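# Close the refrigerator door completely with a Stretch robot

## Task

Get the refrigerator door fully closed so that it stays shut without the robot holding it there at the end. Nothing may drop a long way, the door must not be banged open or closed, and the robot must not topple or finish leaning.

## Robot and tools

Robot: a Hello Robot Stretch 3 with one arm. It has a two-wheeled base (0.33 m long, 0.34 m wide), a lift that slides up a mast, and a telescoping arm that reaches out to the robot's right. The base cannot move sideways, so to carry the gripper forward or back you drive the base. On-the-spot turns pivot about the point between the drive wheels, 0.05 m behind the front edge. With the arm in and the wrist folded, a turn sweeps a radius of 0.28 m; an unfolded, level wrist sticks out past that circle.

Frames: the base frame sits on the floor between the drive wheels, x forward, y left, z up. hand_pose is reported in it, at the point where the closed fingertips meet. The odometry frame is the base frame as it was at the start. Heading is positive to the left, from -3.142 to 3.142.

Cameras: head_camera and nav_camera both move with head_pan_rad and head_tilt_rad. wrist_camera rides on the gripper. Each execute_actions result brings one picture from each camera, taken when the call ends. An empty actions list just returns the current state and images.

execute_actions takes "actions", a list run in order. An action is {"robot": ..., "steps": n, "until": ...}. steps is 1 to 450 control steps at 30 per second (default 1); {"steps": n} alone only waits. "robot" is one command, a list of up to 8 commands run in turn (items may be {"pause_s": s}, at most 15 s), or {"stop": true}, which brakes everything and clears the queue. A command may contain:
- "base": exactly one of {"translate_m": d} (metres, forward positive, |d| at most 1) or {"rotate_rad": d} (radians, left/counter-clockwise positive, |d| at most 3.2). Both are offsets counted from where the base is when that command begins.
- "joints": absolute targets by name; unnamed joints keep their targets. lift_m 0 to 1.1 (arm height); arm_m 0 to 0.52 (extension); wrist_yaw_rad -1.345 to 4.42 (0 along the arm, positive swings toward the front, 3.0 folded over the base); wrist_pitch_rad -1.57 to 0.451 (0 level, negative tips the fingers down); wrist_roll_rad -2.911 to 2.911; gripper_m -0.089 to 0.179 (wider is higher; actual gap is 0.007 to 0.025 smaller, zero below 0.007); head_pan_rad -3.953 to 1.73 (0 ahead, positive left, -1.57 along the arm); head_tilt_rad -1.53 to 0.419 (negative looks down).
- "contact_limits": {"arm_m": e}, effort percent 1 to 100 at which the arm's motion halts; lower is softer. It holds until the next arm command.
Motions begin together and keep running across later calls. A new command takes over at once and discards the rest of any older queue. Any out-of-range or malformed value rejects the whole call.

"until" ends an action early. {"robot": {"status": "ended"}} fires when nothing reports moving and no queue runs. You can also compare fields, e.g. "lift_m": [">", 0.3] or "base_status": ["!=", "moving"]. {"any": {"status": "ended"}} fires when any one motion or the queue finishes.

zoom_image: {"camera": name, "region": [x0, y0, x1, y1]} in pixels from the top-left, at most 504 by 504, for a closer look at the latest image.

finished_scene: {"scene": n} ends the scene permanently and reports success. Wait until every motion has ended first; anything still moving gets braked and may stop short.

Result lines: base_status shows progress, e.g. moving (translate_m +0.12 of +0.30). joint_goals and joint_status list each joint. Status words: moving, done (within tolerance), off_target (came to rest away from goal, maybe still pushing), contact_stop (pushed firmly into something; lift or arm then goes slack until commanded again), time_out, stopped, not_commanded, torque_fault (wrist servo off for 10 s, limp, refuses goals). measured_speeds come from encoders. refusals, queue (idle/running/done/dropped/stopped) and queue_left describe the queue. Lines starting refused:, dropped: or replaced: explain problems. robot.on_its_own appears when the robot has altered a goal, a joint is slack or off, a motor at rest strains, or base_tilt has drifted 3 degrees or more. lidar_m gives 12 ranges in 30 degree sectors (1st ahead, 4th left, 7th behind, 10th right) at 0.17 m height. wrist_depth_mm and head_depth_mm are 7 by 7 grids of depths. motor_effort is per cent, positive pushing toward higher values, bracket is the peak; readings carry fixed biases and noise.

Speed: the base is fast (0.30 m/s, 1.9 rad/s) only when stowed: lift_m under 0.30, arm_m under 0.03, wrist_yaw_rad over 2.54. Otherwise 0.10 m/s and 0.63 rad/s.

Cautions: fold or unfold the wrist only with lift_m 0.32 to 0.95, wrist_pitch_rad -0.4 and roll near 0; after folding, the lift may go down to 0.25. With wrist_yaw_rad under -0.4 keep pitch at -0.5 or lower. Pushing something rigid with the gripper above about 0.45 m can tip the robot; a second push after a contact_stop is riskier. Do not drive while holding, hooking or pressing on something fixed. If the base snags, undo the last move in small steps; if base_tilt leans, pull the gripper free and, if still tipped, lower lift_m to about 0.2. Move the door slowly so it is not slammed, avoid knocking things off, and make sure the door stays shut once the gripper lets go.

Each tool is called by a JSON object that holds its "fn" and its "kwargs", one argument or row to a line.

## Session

{"fn": "execute_actions", "kwargs": {
  "actions": [
    {"robot":{"joints":{"lift_m":0.27,"head_tilt_rad":-0.7}},"steps":60,"until":{"robot":{"status":"ended"}}}
  ]
}}

Scene clock: 2.00 s.
robot.base_odometry: x=+0.000 y=+0.000 heading=+0.000 (m, m, rad; robot's odometry frame)
robot.turned_by_wheels: +0.000 (rad since the last result)
robot.turned_by_imu: +0.000 (rad since the last result)
robot.base_tilt: forward=+0.4 right=-0.6 (deg)
robot.lidar_m: 2.70 4.02 1.43 1.45 1.24 1.23 1.00 0.79 0.78 0.83 0.88 2.51
robot.head_depth_mm: 2180 2420 2521 1947 1600 1350 1171 / 2347 2577 2533 1979 1606 1355 1168 / 2467 2781 2576 1979 1616 1355 1175 / 2635 3065 2579 1980 1621 1359 1173 / 2841 3174 2569 2010 1621 1364 1184 / 3066 3332 2628 2005 1621 1373 1184 / 3289 3570 2583 2014 1633 1378 1180
robot.base_status: not_commanded
robot.joint_positions: lift_m=+0.379 arm_m=-0.003 wrist_yaw_rad=+2.846 wrist_pitch_rad=-0.464 wrist_roll_rad=-0.014 gripper_m=+0.037 head_pan_rad=+0.003 head_tilt_rad=-0.691
robot.joint_goals: lift_m=+0.270 arm_m=-0.003 wrist_yaw_rad=+2.846 wrist_pitch_rad=-0.464 wrist_roll_rad=-0.014 gripper_m=+0.037 head_pan_rad=+0.003 head_tilt_rad=-0.700
robot.joint_status: lift_m=moving arm_m=not_commanded wrist_yaw_rad=not_commanded wrist_pitch_rad=not_commanded wrist_roll_rad=not_commanded gripper_m=not_commanded head_pan_rad=not_commanded head_tilt_rad=done
robot.measured_speeds: translate_m=+0.000 rotate_rad=+0.000 lift_m=-0.110 arm_m=+0.000 wrist_yaw_rad=+0.000 wrist_pitch_rad=+0.000 wrist_roll_rad=+0.000 head_pan_rad=+0.000 head_tilt_rad=+0.000
robot: refusals=0 queue=running queue_left=0
robot.motor_effort: left_wheel=+1(1) right_wheel=-1(0) lift_m=+30(30) arm_m=+0(0) wrist_yaw_rad=+0(0) wrist_pitch_rad=+6(6) wrist_roll_rad=+1(1) gripper_m=+0(0) head_pan_rad=+1(0) head_tilt_rad=-6(30) (%)
robot.hand_pose: x=+0.0424 y=+0.0667 z=+0.3812 quat_wxyz=(+0.262, +0.700, +0.062, +0.662) (m; robot's base frame)
robot.wrist_depth_mm: - - - - - - - / - - - - - - - / - - - - - - 999 / 879 890 877 852 834 829 801 / 739 - 740 719 710 691 667 / 621 - - 600 - 575 572 / 538 535 - 522 514 517 500
pictures: head_camera (sideways: a quarter turn clockwise sets it upright), nav_camera (sideways: a quarter turn counterclockwise sets it upright), wrist_camera
Images, in order (width x height): head_camera 896x504, nav_camera 672x504, wrist_camera 644x364.

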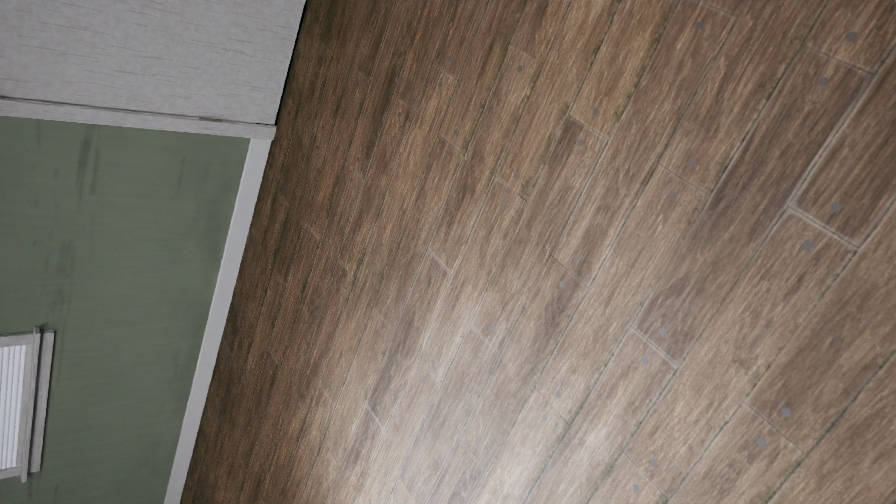

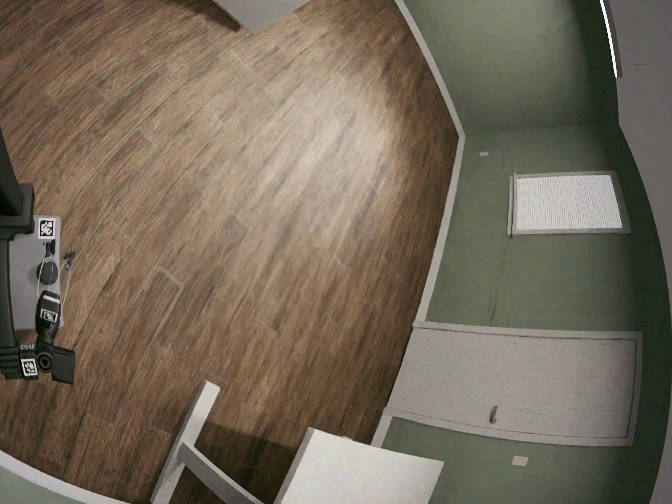

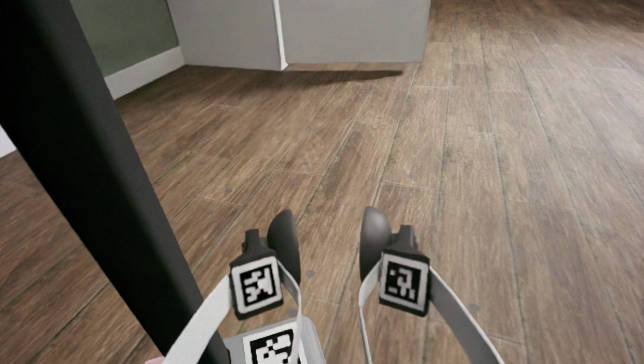

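{"fn": "execute_actions", "kwargs": {
  "actions": [
    {"robot":[{"base":{"rotate_rad":0.6},"joints":{"wrist_yaw_rad":3.0,"wrist_pitch_rad":-0.4}},{"base":{"translate_m":1}},{"base":{"translate_m":0.75}},{"base":{"rotate_rad":-2.4},"joints":{"head_pan_rad":-1.57,"head_tilt_rad":-0.85}},{"base":{"translate_m":-0.6}}],"steps":450,"until":{"robot":{"status":"ended"}}},
    {"steps":450,"until":{"robot":{"status":"ended"}}}
  ]
}}

Scene clock: 31.77 s.
robot.base_odometry: x=+1.581 y=+1.572 heading=-1.800 (m, m, rad; robot's odometry frame)
robot.turned_by_wheels: -1.800 (rad since the last result)
robot.turned_by_imu: -1.779 (rad since the last result)
robot.base_tilt: forward=+0.4 right=-0.7 (deg)
robot.lidar_m: 2.55 2.34 2.19 2.22 1.93 1.80 1.83 1.69 1.42 1.04 0.77 2.96
robot.head_depth_mm: 1341 1532 1774 1694 1435 1263 1122 / 949 1235 1736 1690 1444 1265 1122 / 981 1371 1284 1585 1453 1270 1142 / 1154 1510 1741 1611 1453 1268 1147 / 1172 1468 1694 1658 1467 1277 1128 / 1140 1303 1441 1591 1462 1274 1131 / 1044 1116 1167 1236 1301 1277 1134
robot.base_status: done (translate_m -0.6000 of -0.6000)
robot.joint_positions: lift_m=+0.270 arm_m=-0.003 wrist_yaw_rad=+2.999 wrist_pitch_rad=-0.423 wrist_roll_rad=-0.014 gripper_m=+0.037 head_pan_rad=-1.563 head_tilt_rad=-0.840
robot.joint_goals: lift_m=+0.270 arm_m=-0.003 wrist_yaw_rad=+3.000 wrist_pitch_rad=-0.400 wrist_roll_rad=-0.014 gripper_m=+0.037 head_pan_rad=-1.570 head_tilt_rad=-0.850
robot.joint_status: lift_m=done arm_m=not_commanded wrist_yaw_rad=done wrist_pitch_rad=done wrist_roll_rad=not_commanded gripper_m=not_commanded head_pan_rad=done head_tilt_rad=done
robot.measured_speeds: translate_m=+0.000 rotate_rad=+0.000 lift_m=+0.000 arm_m=+0.000 wrist_yaw_rad=+0.000 wrist_pitch_rad=+0.000 wrist_roll_rad=+0.000 head_pan_rad=+0.000 head_tilt_rad=+0.000
robot: refusals=0 queue=done queue_left=0
robot.motor_effort: left_wheel=+1(9) right_wheel=-3(9) lift_m=+31(32) arm_m=-1(0) wrist_yaw_rad=+2(2) wrist_pitch_rad=+10(12) wrist_roll_rad=+1(1) gripper_m=+0(0) head_pan_rad=-2(31) head_tilt_rad=-3(17) (%)
robot.hand_pose: x=+0.0106 y=+0.0793 z=+0.2818 quat_wxyz=(+0.197, +0.695, +0.100, +0.684) (m; robot's base frame)
robot.wrist_depth_mm: - - - - - - - / - - - - - - - / - - 942 929 924 871 855 / 766 739 735 730 689 693 669 / 614 606 - 591 587 562 545 / 509 519 - - - 474 466 / 449 - - - 419 411 406
pictures: head_camera (sideways: a quarter turn clockwise sets it upright), nav_camera (sideways: a quarter turn counterclockwise sets it upright), wrist_camera
Images, in order (width x height): head_camera 896x504, nav_camera 672x504, wrist_camera 644x364.

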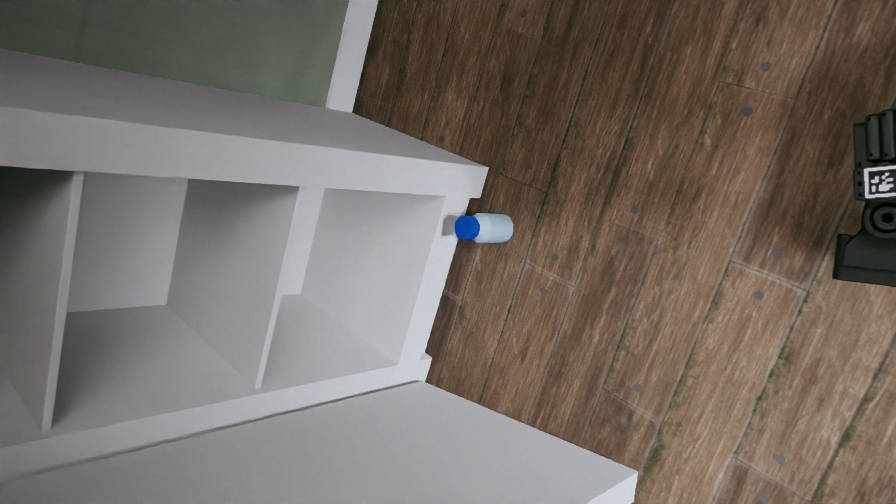

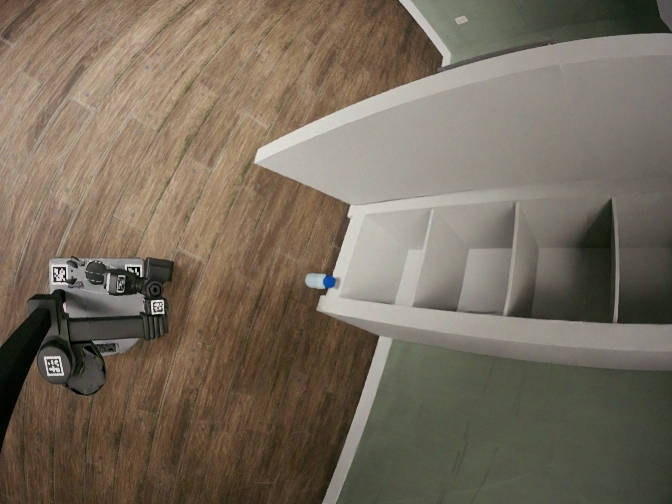

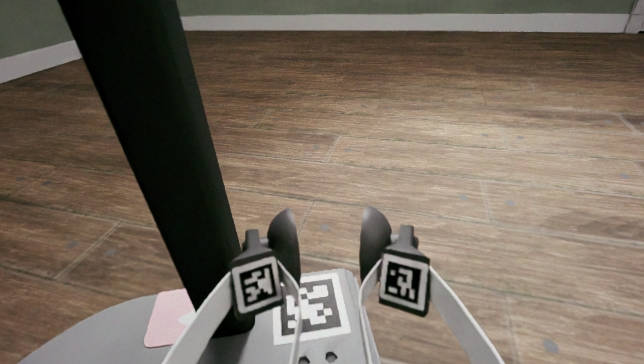

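{"fn": "execute_actions", "kwargs": {
  "actions": [
    {"robot":[{"base":{"rotate_rad":-1.57}},{"base":{"translate_m":0.3}},{"base":{"rotate_rad":1.52}},{"joints":{"lift_m":0.33,"head_tilt_rad":-1}},{"joints":{"wrist_yaw_rad":0,"gripper_m":0.15}},{"joints":{"lift_m":0.065,"arm_m":0.17}}],"steps":450,"until":{"robot":{"status":"ended"}}},
    {"steps":450,"until":{"robot":{"status":"ended"}}}
  ]
}}

Scene clock: 55.27 s.
robot.base_odometry: x=+1.289 y=+1.640 heading=-1.850 (m, m, rad; robot's odometry frame)
robot.turned_by_wheels: -0.050 (rad since the last result)
robot.turned_by_imu: -0.049 (rad since the last result)
robot.base_tilt: forward=+0.5 right=-0.7 (deg)
robot.lidar_m: 2.49 2.67 2.45 2.47 2.11 1.93 1.94 1.43 0.90 0.75 0.62 0.55
robot.head_depth_mm: 1159 1369 1619 1500 1338 1197 1096 / 697 918 1621 1512 1343 1212 - / 738 1106 1064 1388 1352 1194 - / 1174 1186 1504 1413 1368 1200 - / 1220 1200 1513 1444 1351 1209 1104 / 1086 1145 1353 1459 1347 1215 1106 / 916 1033 1157 1218 1280 1220 1101
robot.base_status: done (rotate_rad +1.5199 of +1.5200)
robot.joint_positions: lift_m=+0.065 arm_m=+0.170 wrist_yaw_rad=+0.001 wrist_pitch_rad=-0.422 wrist_roll_rad=-0.014 gripper_m=+0.150 head_pan_rad=-1.563 head_tilt_rad=-0.988
robot.joint_goals: lift_m=+0.065 arm_m=+0.170 wrist_yaw_rad=+0.000 wrist_pitch_rad=-0.400 wrist_roll_rad=-0.014 gripper_m=+0.150 head_pan_rad=-1.570 head_tilt_rad=-1.000
robot.joint_status: lift_m=done arm_m=done wrist_yaw_rad=done wrist_pitch_rad=done wrist_roll_rad=not_commanded gripper_m=done head_pan_rad=done head_tilt_rad=done
robot.measured_speeds: translate_m=+0.000 rotate_rad=+0.000 lift_m=+0.000 arm_m=+0.000 wrist_yaw_rad=+0.000 wrist_pitch_rad=+0.000 wrist_roll_rad=+0.000 head_pan_rad=+0.000 head_tilt_rad=+0.000
robot: refusals=0 queue=done queue_left=0
robot.motor_effort: left_wheel=-1(8) right_wheel=+2(10) lift_m=+31(39) arm_m=+4(6) wrist_yaw_rad=-1(3) wrist_pitch_rad=+10(10) wrist_roll_rad=+1(1) gripper_m=+0(100) head_pan_rad=-2(2) head_tilt_rad=-4(17) (%)
robot.hand_pose: x=-0.0213 y=-0.5385 z=+0.0768 quat_wxyz=(+0.697, +0.150, -0.686, -0.147) (m; robot's base frame)
robot.wrist_depth_mm: 455 463 422 392 322 295 674 / 472 476 412 255 330 518 575 / 489 478 459 265 359 399 418 / 369 361 355 296 337 333 327 / 297 302 288 281 277 281 267 / 246 - 240 236 234 225 227 / 218 204 207 204 202 200 196
pictures: head_camera (sideways: a quarter turn clockwise sets it upright), nav_camera (sideways: a quarter turn counterclockwise sets it upright), wrist_camera
Images, in order (width x height): head_camera 896x504, nav_camera 672x504, wrist_camera 644x364.

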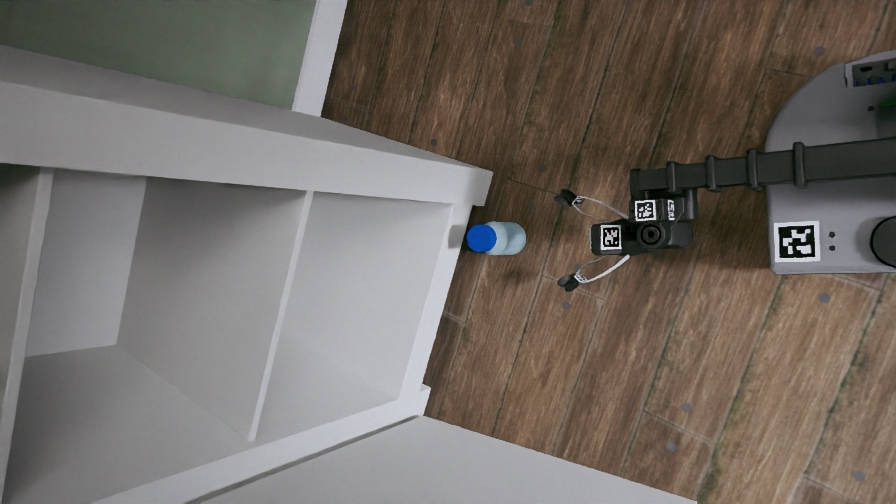

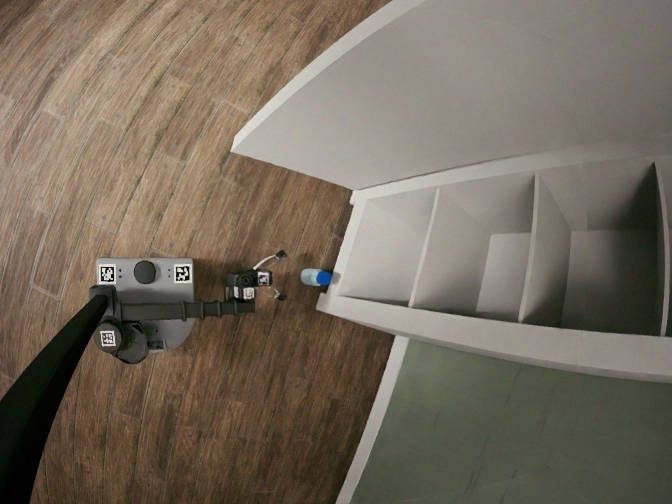

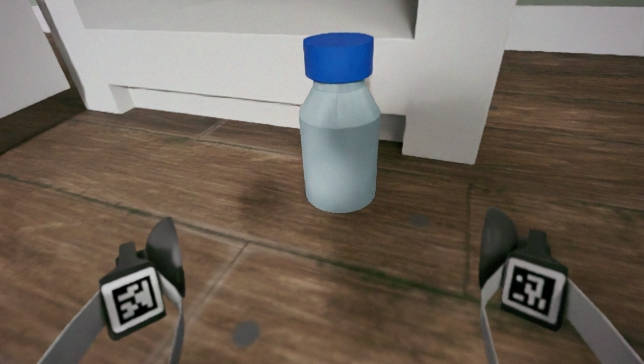

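{"fn": "execute_actions", "kwargs": {
  "actions": [
    {"robot":[{"joints":{"arm_m":0.29,"gripper_m":0.12}},{"joints":{"gripper_m":0.0}},{"joints":{"lift_m":0.085,"arm_m":0.22}},{"base":{"rotate_rad":-0.8}},{"joints":{"lift_m":0.067}},{"joints":{"gripper_m":0.13}},{"joints":{"arm_m":0,"lift_m":0.34}}],"steps":450,"until":{"robot":{"status":"ended"}}}
  ]
}}

{"fn": "execute_actions", "kwargs": {
  "actions": [
    {"steps":450,"until":{"robot":{"status":"ended"}}},
    {"robot":[{"joints":{"wrist_yaw_rad":3.0,"gripper_m":0}},{"joints":{"lift_m":0.27,"head_pan_rad":0},"base":{"rotate_rad":0.9}},{"base":{"translate_m":1.0}},{"base":{"rotate_rad":-2.4}}],"steps":450,"until":{"robot":{"status":"ended"}}}
  ]
}}

Scene clock: 77.03 s.
robot.base_odometry: x=+1.289 y=+1.640 heading=-2.650 (m, m, rad; robot's odometry frame)
robot.turned_by_wheels: -0.800 (rad since the last result)
robot.turned_by_imu: -0.792 (rad since the last result)
robot.base_tilt: forward=+0.4 right=-0.6 (deg)
robot.lidar_m: 0.55 2.49 3.02 2.49 2.47 2.49 1.96 1.93 1.69 1.32 0.75 0.80
robot.head_depth_mm: 1625 1902 1716 1508 1343 1211 1101 / 1525 1857 1726 1504 1345 1225 - / 1450 1742 1735 1511 1346 1251 - / 1375 1624 1738 1521 1321 1190 - / 1300 1528 1710 1520 1348 1218 1109 / 1248 1444 1662 1516 1347 1211 1102 / 1181 1375 1615 1472 1330 1223 1112
robot.base_status: done (rotate_rad -0.7999 of -0.8000)
robot.joint_positions: lift_m=+0.340 arm_m=+0.000 wrist_yaw_rad=+0.000 wrist_pitch_rad=-0.423 wrist_roll_rad=-0.014 gripper_m=+0.130 head_pan_rad=-1.563 head_tilt_rad=-0.988
robot.joint_goals: lift_m=+0.340 arm_m=+0.000 wrist_yaw_rad=+0.000 wrist_pitch_rad=-0.400 wrist_roll_rad=-0.014 gripper_m=+0.130 head_pan_rad=-1.570 head_tilt_rad=-1.000
robot.joint_status: lift_m=done arm_m=done wrist_yaw_rad=done wrist_pitch_rad=done wrist_roll_rad=not_commanded gripper_m=done head_pan_rad=done head_tilt_rad=done
robot.measured_speeds: translate_m=+0.000 rotate_rad=+0.000 lift_m=+0.000 arm_m=+0.000 wrist_yaw_rad=+0.000 wrist_pitch_rad=+0.000 wrist_roll_rad=+0.000 head_pan_rad=+0.000 head_tilt_rad=+0.000
robot: refusals=0 queue=done queue_left=0
robot.motor_effort: left_wheel=+2(6) right_wheel=-3(8) lift_m=+37(43) arm_m=-4(5) wrist_yaw_rad=+0(2) wrist_pitch_rad=+10(22) wrist_roll_rad=+1(1) gripper_m=+0(100) head_pan_rad=-2(1) head_tilt_rad=-5(4) (%)
robot.hand_pose: x=-0.0215 y=-0.3691 z=+0.3515 quat_wxyz=(+0.696, +0.150, -0.686, -0.148) (m; robot's base frame)
robot.wrist_depth_mm: 722 874 979 - - - - / 641 955 - - - - - / 567 - - - - - - / 517 841 848 833 828 828 792 / 520 714 696 654 671 686 643 / 559 587 575 549 567 - 550 / 517 490 500 492 488 479 477
pictures: head_camera (sideways: a quarter turn clockwise sets it upright), nav_camera (sideways: a quarter turn counterclockwise sets it upright), wrist_camera
Images, in order (width x height): head_camera 896x504, nav_camera 672x504, wrist_camera 644x364.

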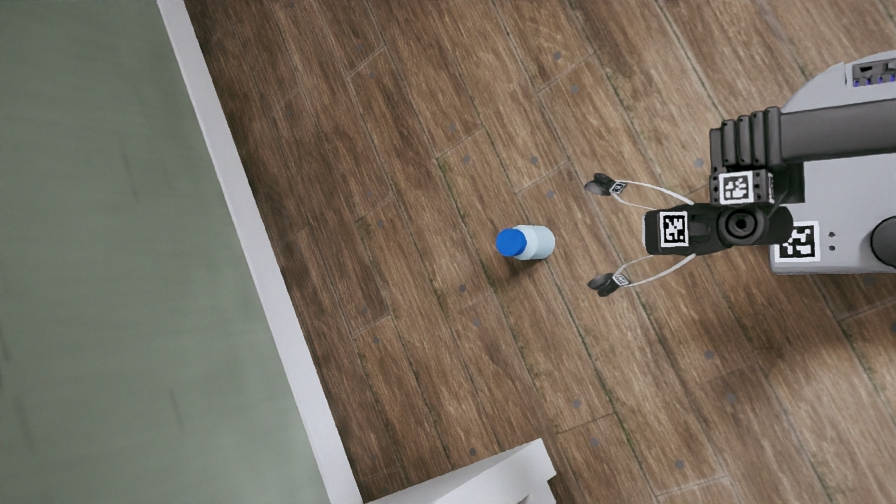

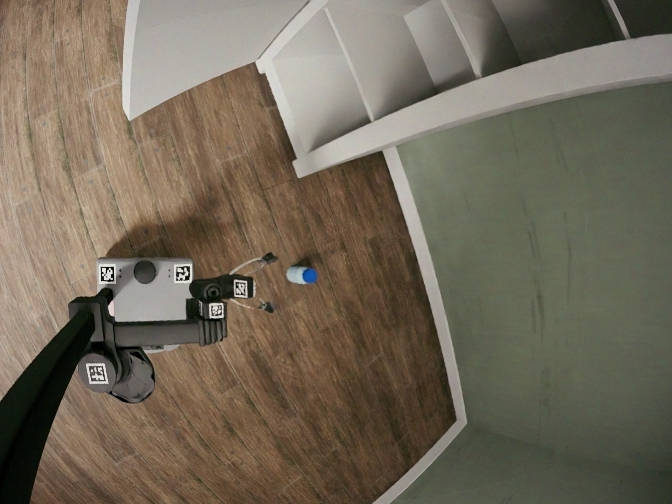

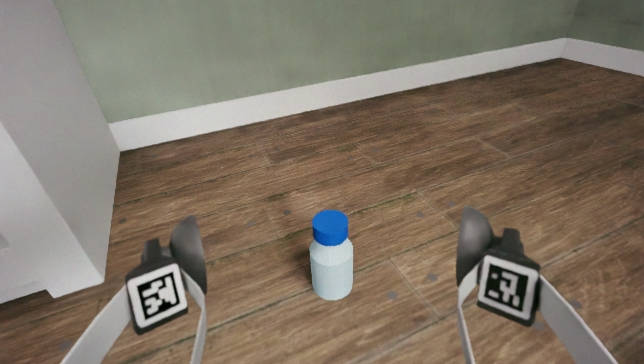

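Scene clock: 89.47 s.
robot.base_odometry: x=+1.110 y=+0.656 heading=+2.133 (m, m, rad; robot's odometry frame)
robot.turned_by_wheels: -1.500 (rad since the last result)
robot.turned_by_imu: -1.482 (rad since the last result)
robot.base_tilt: forward=+0.5 right=-0.7 (deg)
robot.lidar_m: 0.63 1.75 1.95 1.95 1.94 2.15 2.00 1.98 2.23 2.82 2.81 2.13
robot.head_depth_mm: 2078 1998 1703 1512 1338 1204 1096 / 1836 1955 1731 1501 1340 1206 1115 / 580 699 914 1452 1350 1211 1118 / 602 756 944 1247 1347 1212 1119 / 753 931 1229 1481 1345 1216 1117 / 929 1233 1701 1522 1347 1214 1108 / 1552 1841 1746 1521 1350 1226 1104
robot.base_status: done (rotate_rad -2.3999 of -2.4000)
robot.joint_positions: lift_m=+0.270 arm_m=+0.000 wrist_yaw_rad=+2.999 wrist_pitch_rad=-0.423 wrist_roll_rad=-0.014 gripper_m=+0.000 head_pan_rad=-0.007 head_tilt_rad=-0.989
robot.joint_goals: lift_m=+0.270 arm_m=+0.000 wrist_yaw_rad=+3.000 wrist_pitch_rad=-0.400 wrist_roll_rad=-0.014 gripper_m=+0.000 head_pan_rad=+0.000 head_tilt_rad=-1.000
robot.joint_status: lift_m=done arm_m=done wrist_yaw_rad=done wrist_pitch_rad=done wrist_roll_rad=not_commanded gripper_m=done head_pan_rad=done head_tilt_rad=done
robot.measured_speeds: translate_m=+0.000 rotate_rad=+0.000 lift_m=+0.000 arm_m=+0.000 wrist_yaw_rad=+0.000 wrist_pitch_rad=+0.000 wrist_roll_rad=+0.000 head_pan_rad=+0.000 head_tilt_rad=+0.000
robot: refusals=0 queue=done queue_left=0
robot.motor_effort: left_wheel=+3(8) right_wheel=-3(10) lift_m=+31(37) arm_m=-4(5) wrist_yaw_rad=+1(3) wrist_pitch_rad=+10(10) wrist_roll_rad=+1(1) gripper_m=-2(100) head_pan_rad=+2(36) head_tilt_rad=-4(6) (%)
robot.hand_pose: x=+0.0106 y=+0.0763 z=+0.2818 quat_wxyz=(+0.197, +0.695, +0.100, +0.684) (m; robot's base frame)
robot.wrist_depth_mm: - - - - - - - / - - - - - - - / - 974 948 933 923 877 842 / 761 749 735 703 700 685 668 / 616 601 585 606 578 562 542 / 512 519 - - 485 473 466 / 455 - - - 418 409 408
pictures: head_camera (sideways: a quarter turn clockwise sets it upright), nav_camera (sideways: a quarter turn counterclockwise sets it upright), wrist_camera
Images, in order (width x height): head_camera 896x504, nav_camera 672x504, wrist_camera 644x364.

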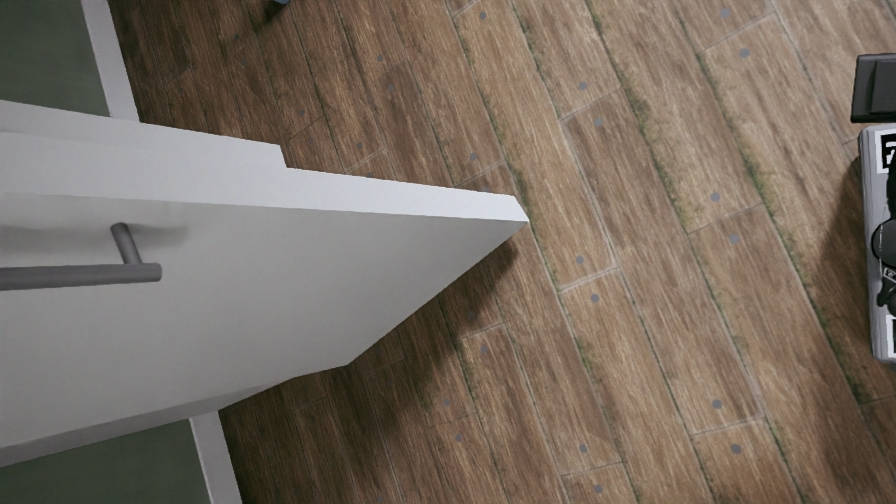

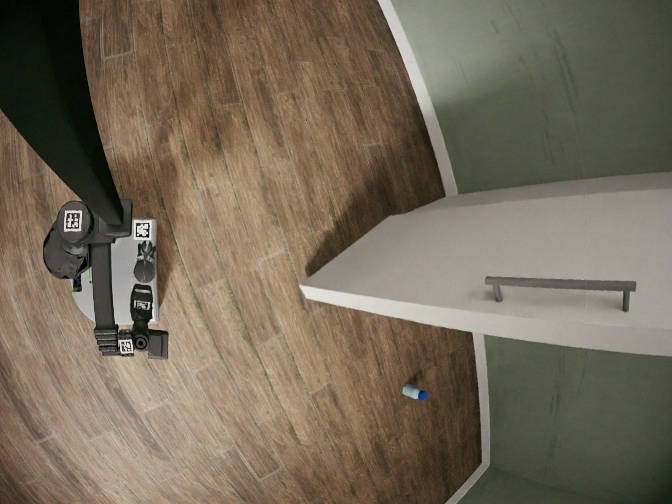

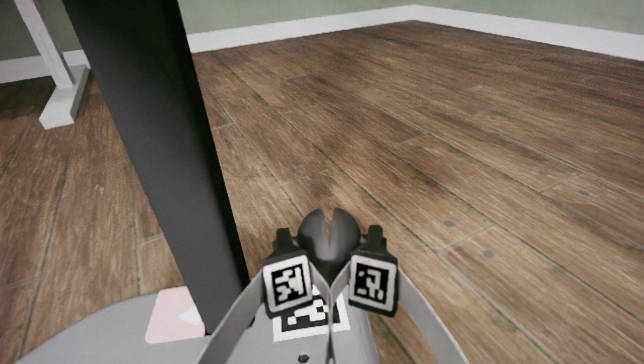

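{"fn": "execute_actions", "kwargs": {
  "actions": [
    {"robot":[{"base":{"rotate_rad":0.36}},{"base":{"translate_m":0.37}},{"joints":{"lift_m":0.33},"base":{"rotate_rad":-0.76}},{"base":{"translate_m":0.78},"joints":{"head_pan_rad":0.5}}],"steps":450,"until":{"robot":{"status":"ended"}}},
    {"steps":90,"until":{"robot":{"status":"ended"}}}
  ]
}}

Scene clock: 116.80 s.
robot.base_odometry: x=+0.689 y=+1.649 heading=+1.733 (m, m, rad; robot's odometry frame)
robot.turned_by_wheels: -0.400 (rad since the last result)
robot.turned_by_imu: -0.544 (rad since the last result)
robot.base_tilt: forward=+0.5 right=-0.8 (deg)
robot.lidar_m: 0.29 0.24 0.24 0.26 0.41 2.51 2.39 2.92 2.89 2.77 2.25 2.13
robot.head_depth_mm: - - 1604 1502 1331 1204 1099 / - 300 347 422 1335 1216 1099 / - 291 339 434 692 1186 1099 / - - 316 412 591 1063 1117 / - - 302 377 523 857 1133 / - - 293 346 468 716 1106 / - - - 321 423 617 1065
robot.base_status: done (translate_m +0.7800 of +0.7800)
robot.joint_positions: lift_m=+0.330 arm_m=+0.000 wrist_yaw_rad=+2.998 wrist_pitch_rad=-0.421 wrist_roll_rad=-0.014 gripper_m=+0.000 head_pan_rad=+0.504 head_tilt_rad=-0.997
robot.joint_goals: lift_m=+0.330 arm_m=+0.000 wrist_yaw_rad=+3.000 wrist_pitch_rad=-0.400 wrist_roll_rad=-0.014 gripper_m=+0.000 head_pan_rad=+0.500 head_tilt_rad=-1.000
robot.joint_status: lift_m=done arm_m=done wrist_yaw_rad=done wrist_pitch_rad=done wrist_roll_rad=not_commanded gripper_m=done head_pan_rad=done head_tilt_rad=done
robot.measured_speeds: translate_m=+0.000 rotate_rad=+0.000 lift_m=+0.000 arm_m=+0.000 wrist_yaw_rad=+0.000 wrist_pitch_rad=+0.000 wrist_roll_rad=+0.000 head_pan_rad=+0.000 head_tilt_rad=+0.000
robot: refusals=0 queue=done queue_left=0
robot.motor_effort: left_wheel=+0(27) right_wheel=-1(73) lift_m=+33(39) arm_m=-3(19) wrist_yaw_rad=+1(75) wrist_pitch_rad=+9(10) wrist_roll_rad=+0(0) gripper_m=-2(3) head_pan_rad=-2(21) head_tilt_rad=-1(4) (%)
robot.hand_pose: x=+0.0108 y=+0.0765 z=+0.3421 quat_wxyz=(+0.196, +0.695, +0.099, +0.684) (m; robot's base frame)
robot.wrist_depth_mm: - - 346 293 253 223 199 / - - 383 322 274 239 212 / - - 420 355 298 258 226 / 895 865 476 396 326 279 243 / 700 684 532 458 358 304 263 / 583 584 - - 387 335 283 / 504 511 - - 471 373 312
pictures: head_camera (sideways: a quarter turn clockwise sets it upright), nav_camera (sideways: a quarter turn counterclockwise sets it upright), wrist_camera
Images, in order (width x height): head_camera 896x504, nav_camera 672x504, wrist_camera 644x364.

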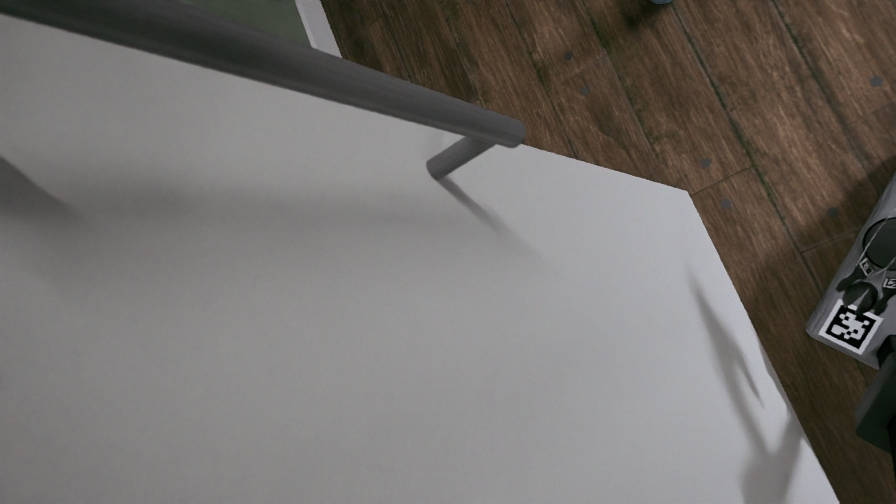

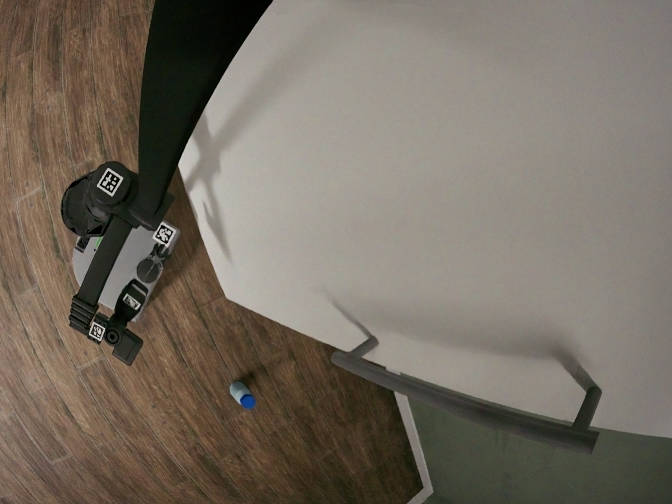

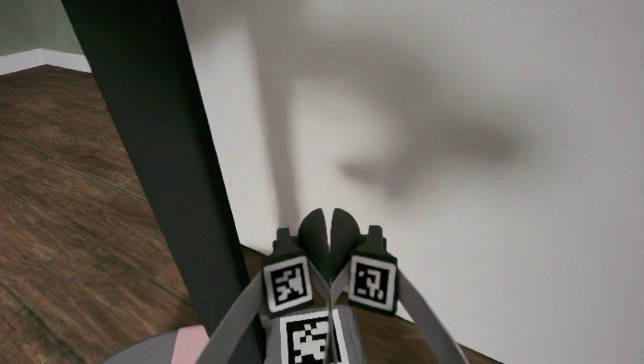

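Confirm with an arm push.

{"fn": "execute_actions", "kwargs": {
  "actions": [
    {"robot":[{"base":{"translate_m":-0.06},"joints":{"lift_m":0.28,"head_pan_rad":-1.7}},{"base":{"rotate_rad":2.25}},{"joints":{"arm_m":0.25},"contact_limits":{"arm_m":25}}],"steps":450,"until":{"robot":{"status":"ended"}}},
    {"robot":{"joints":{"arm_m":0}},"steps":90,"until":{"robot":{"status":"ended"}}}
  ]
}}

Scene clock: 129.07 s.
robot.base_odometry: x=+0.699 y=+1.590 heading=-2.300 (m, m, rad; robot's odometry frame)
robot.turned_by_wheels: +2.250 (rad since the last result)
robot.turned_by_imu: +2.213 (rad since the last result)
robot.base_tilt: forward=+0.5 right=-0.7 (deg)
robot.lidar_m: 1.89 2.32 2.91 2.85 2.86 2.61 2.28 1.74 0.32 0.28 0.28 0.32
robot.head_depth_mm: 301 348 389 1469 1338 1205 1114 / 294 341 435 582 1323 1208 - / 286 322 403 537 808 1226 - / - 306 376 491 706 1060 - / - 298 352 452 628 999 1099 / - 290 331 418 565 870 1107 / - - 313 389 514 753 1088
robot.base_status: done (rotate_rad +2.2500 of +2.2500)
robot.joint_positions: lift_m=+0.280 arm_m=+0.000 wrist_yaw_rad=+3.002 wrist_pitch_rad=-0.422 wrist_roll_rad=-0.013 gripper_m=+0.000 head_pan_rad=-1.694 head_tilt_rad=-0.997
robot.joint_goals: lift_m=+0.280 arm_m=+0.000 wrist_yaw_rad=+3.000 wrist_pitch_rad=-0.400 wrist_roll_rad=-0.013 gripper_m=+0.000 head_pan_rad=-1.700 head_tilt_rad=-1.000
robot.joint_status: lift_m=done arm_m=done wrist_yaw_rad=done wrist_pitch_rad=done wrist_roll_rad=not_commanded gripper_m=done head_pan_rad=done head_tilt_rad=done
robot.measured_speeds: translate_m=+0.000 rotate_rad=+0.000 lift_m=+0.000 arm_m=+0.000 wrist_yaw_rad=+0.000 wrist_pitch_rad=+0.000 wrist_roll_rad=+0.000 head_pan_rad=+0.000 head_tilt_rad=+0.000
robot: refusals=0 queue=done queue_left=0
robot.motor_effort: left_wheel=+0(7) right_wheel=+0(12) lift_m=+35(36) arm_m=-4(24) wrist_yaw_rad=-2(62) wrist_pitch_rad=+10(11) wrist_roll_rad=+0(0) gripper_m=-2(2) head_pan_rad=-2(31) head_tilt_rad=-1(1) (%)
robot.hand_pose: x=+0.0099 y=+0.0765 z=+0.2919 quat_wxyz=(+0.195, +0.695, +0.101, +0.684) (m; robot's base frame)
robot.wrist_depth_mm: - - - - - - - / - - - - - - - / - - 985 957 948 889 876 / 784 763 750 732 729 694 687 / 631 618 614 628 590 574 566 / 527 519 - - 504 482 477 / 461 - - - 425 420 418
pictures: head_camera (sideways: a quarter turn clockwise sets it upright), nav_camera (sideways: a quarter turn counterclockwise sets it upright), wrist_camera
replaced: robot.arm_m: its motion had ended contact_stop
Images, in order (width x height): head_camera 896x504, nav_camera 672x504, wrist_camera 644x364.

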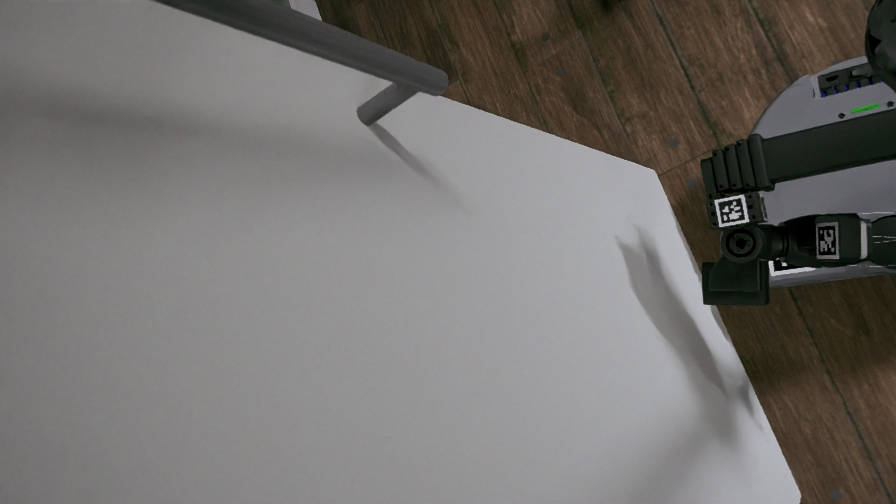

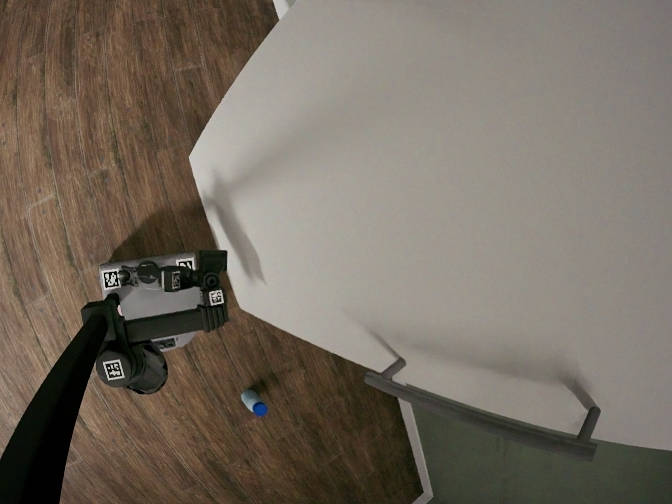

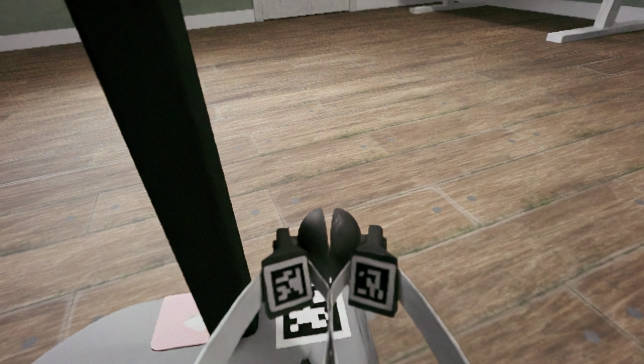

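{"fn": "finished_scene", "kwargs": {
  "scene": 2
}}

The scene is finished: the task was done.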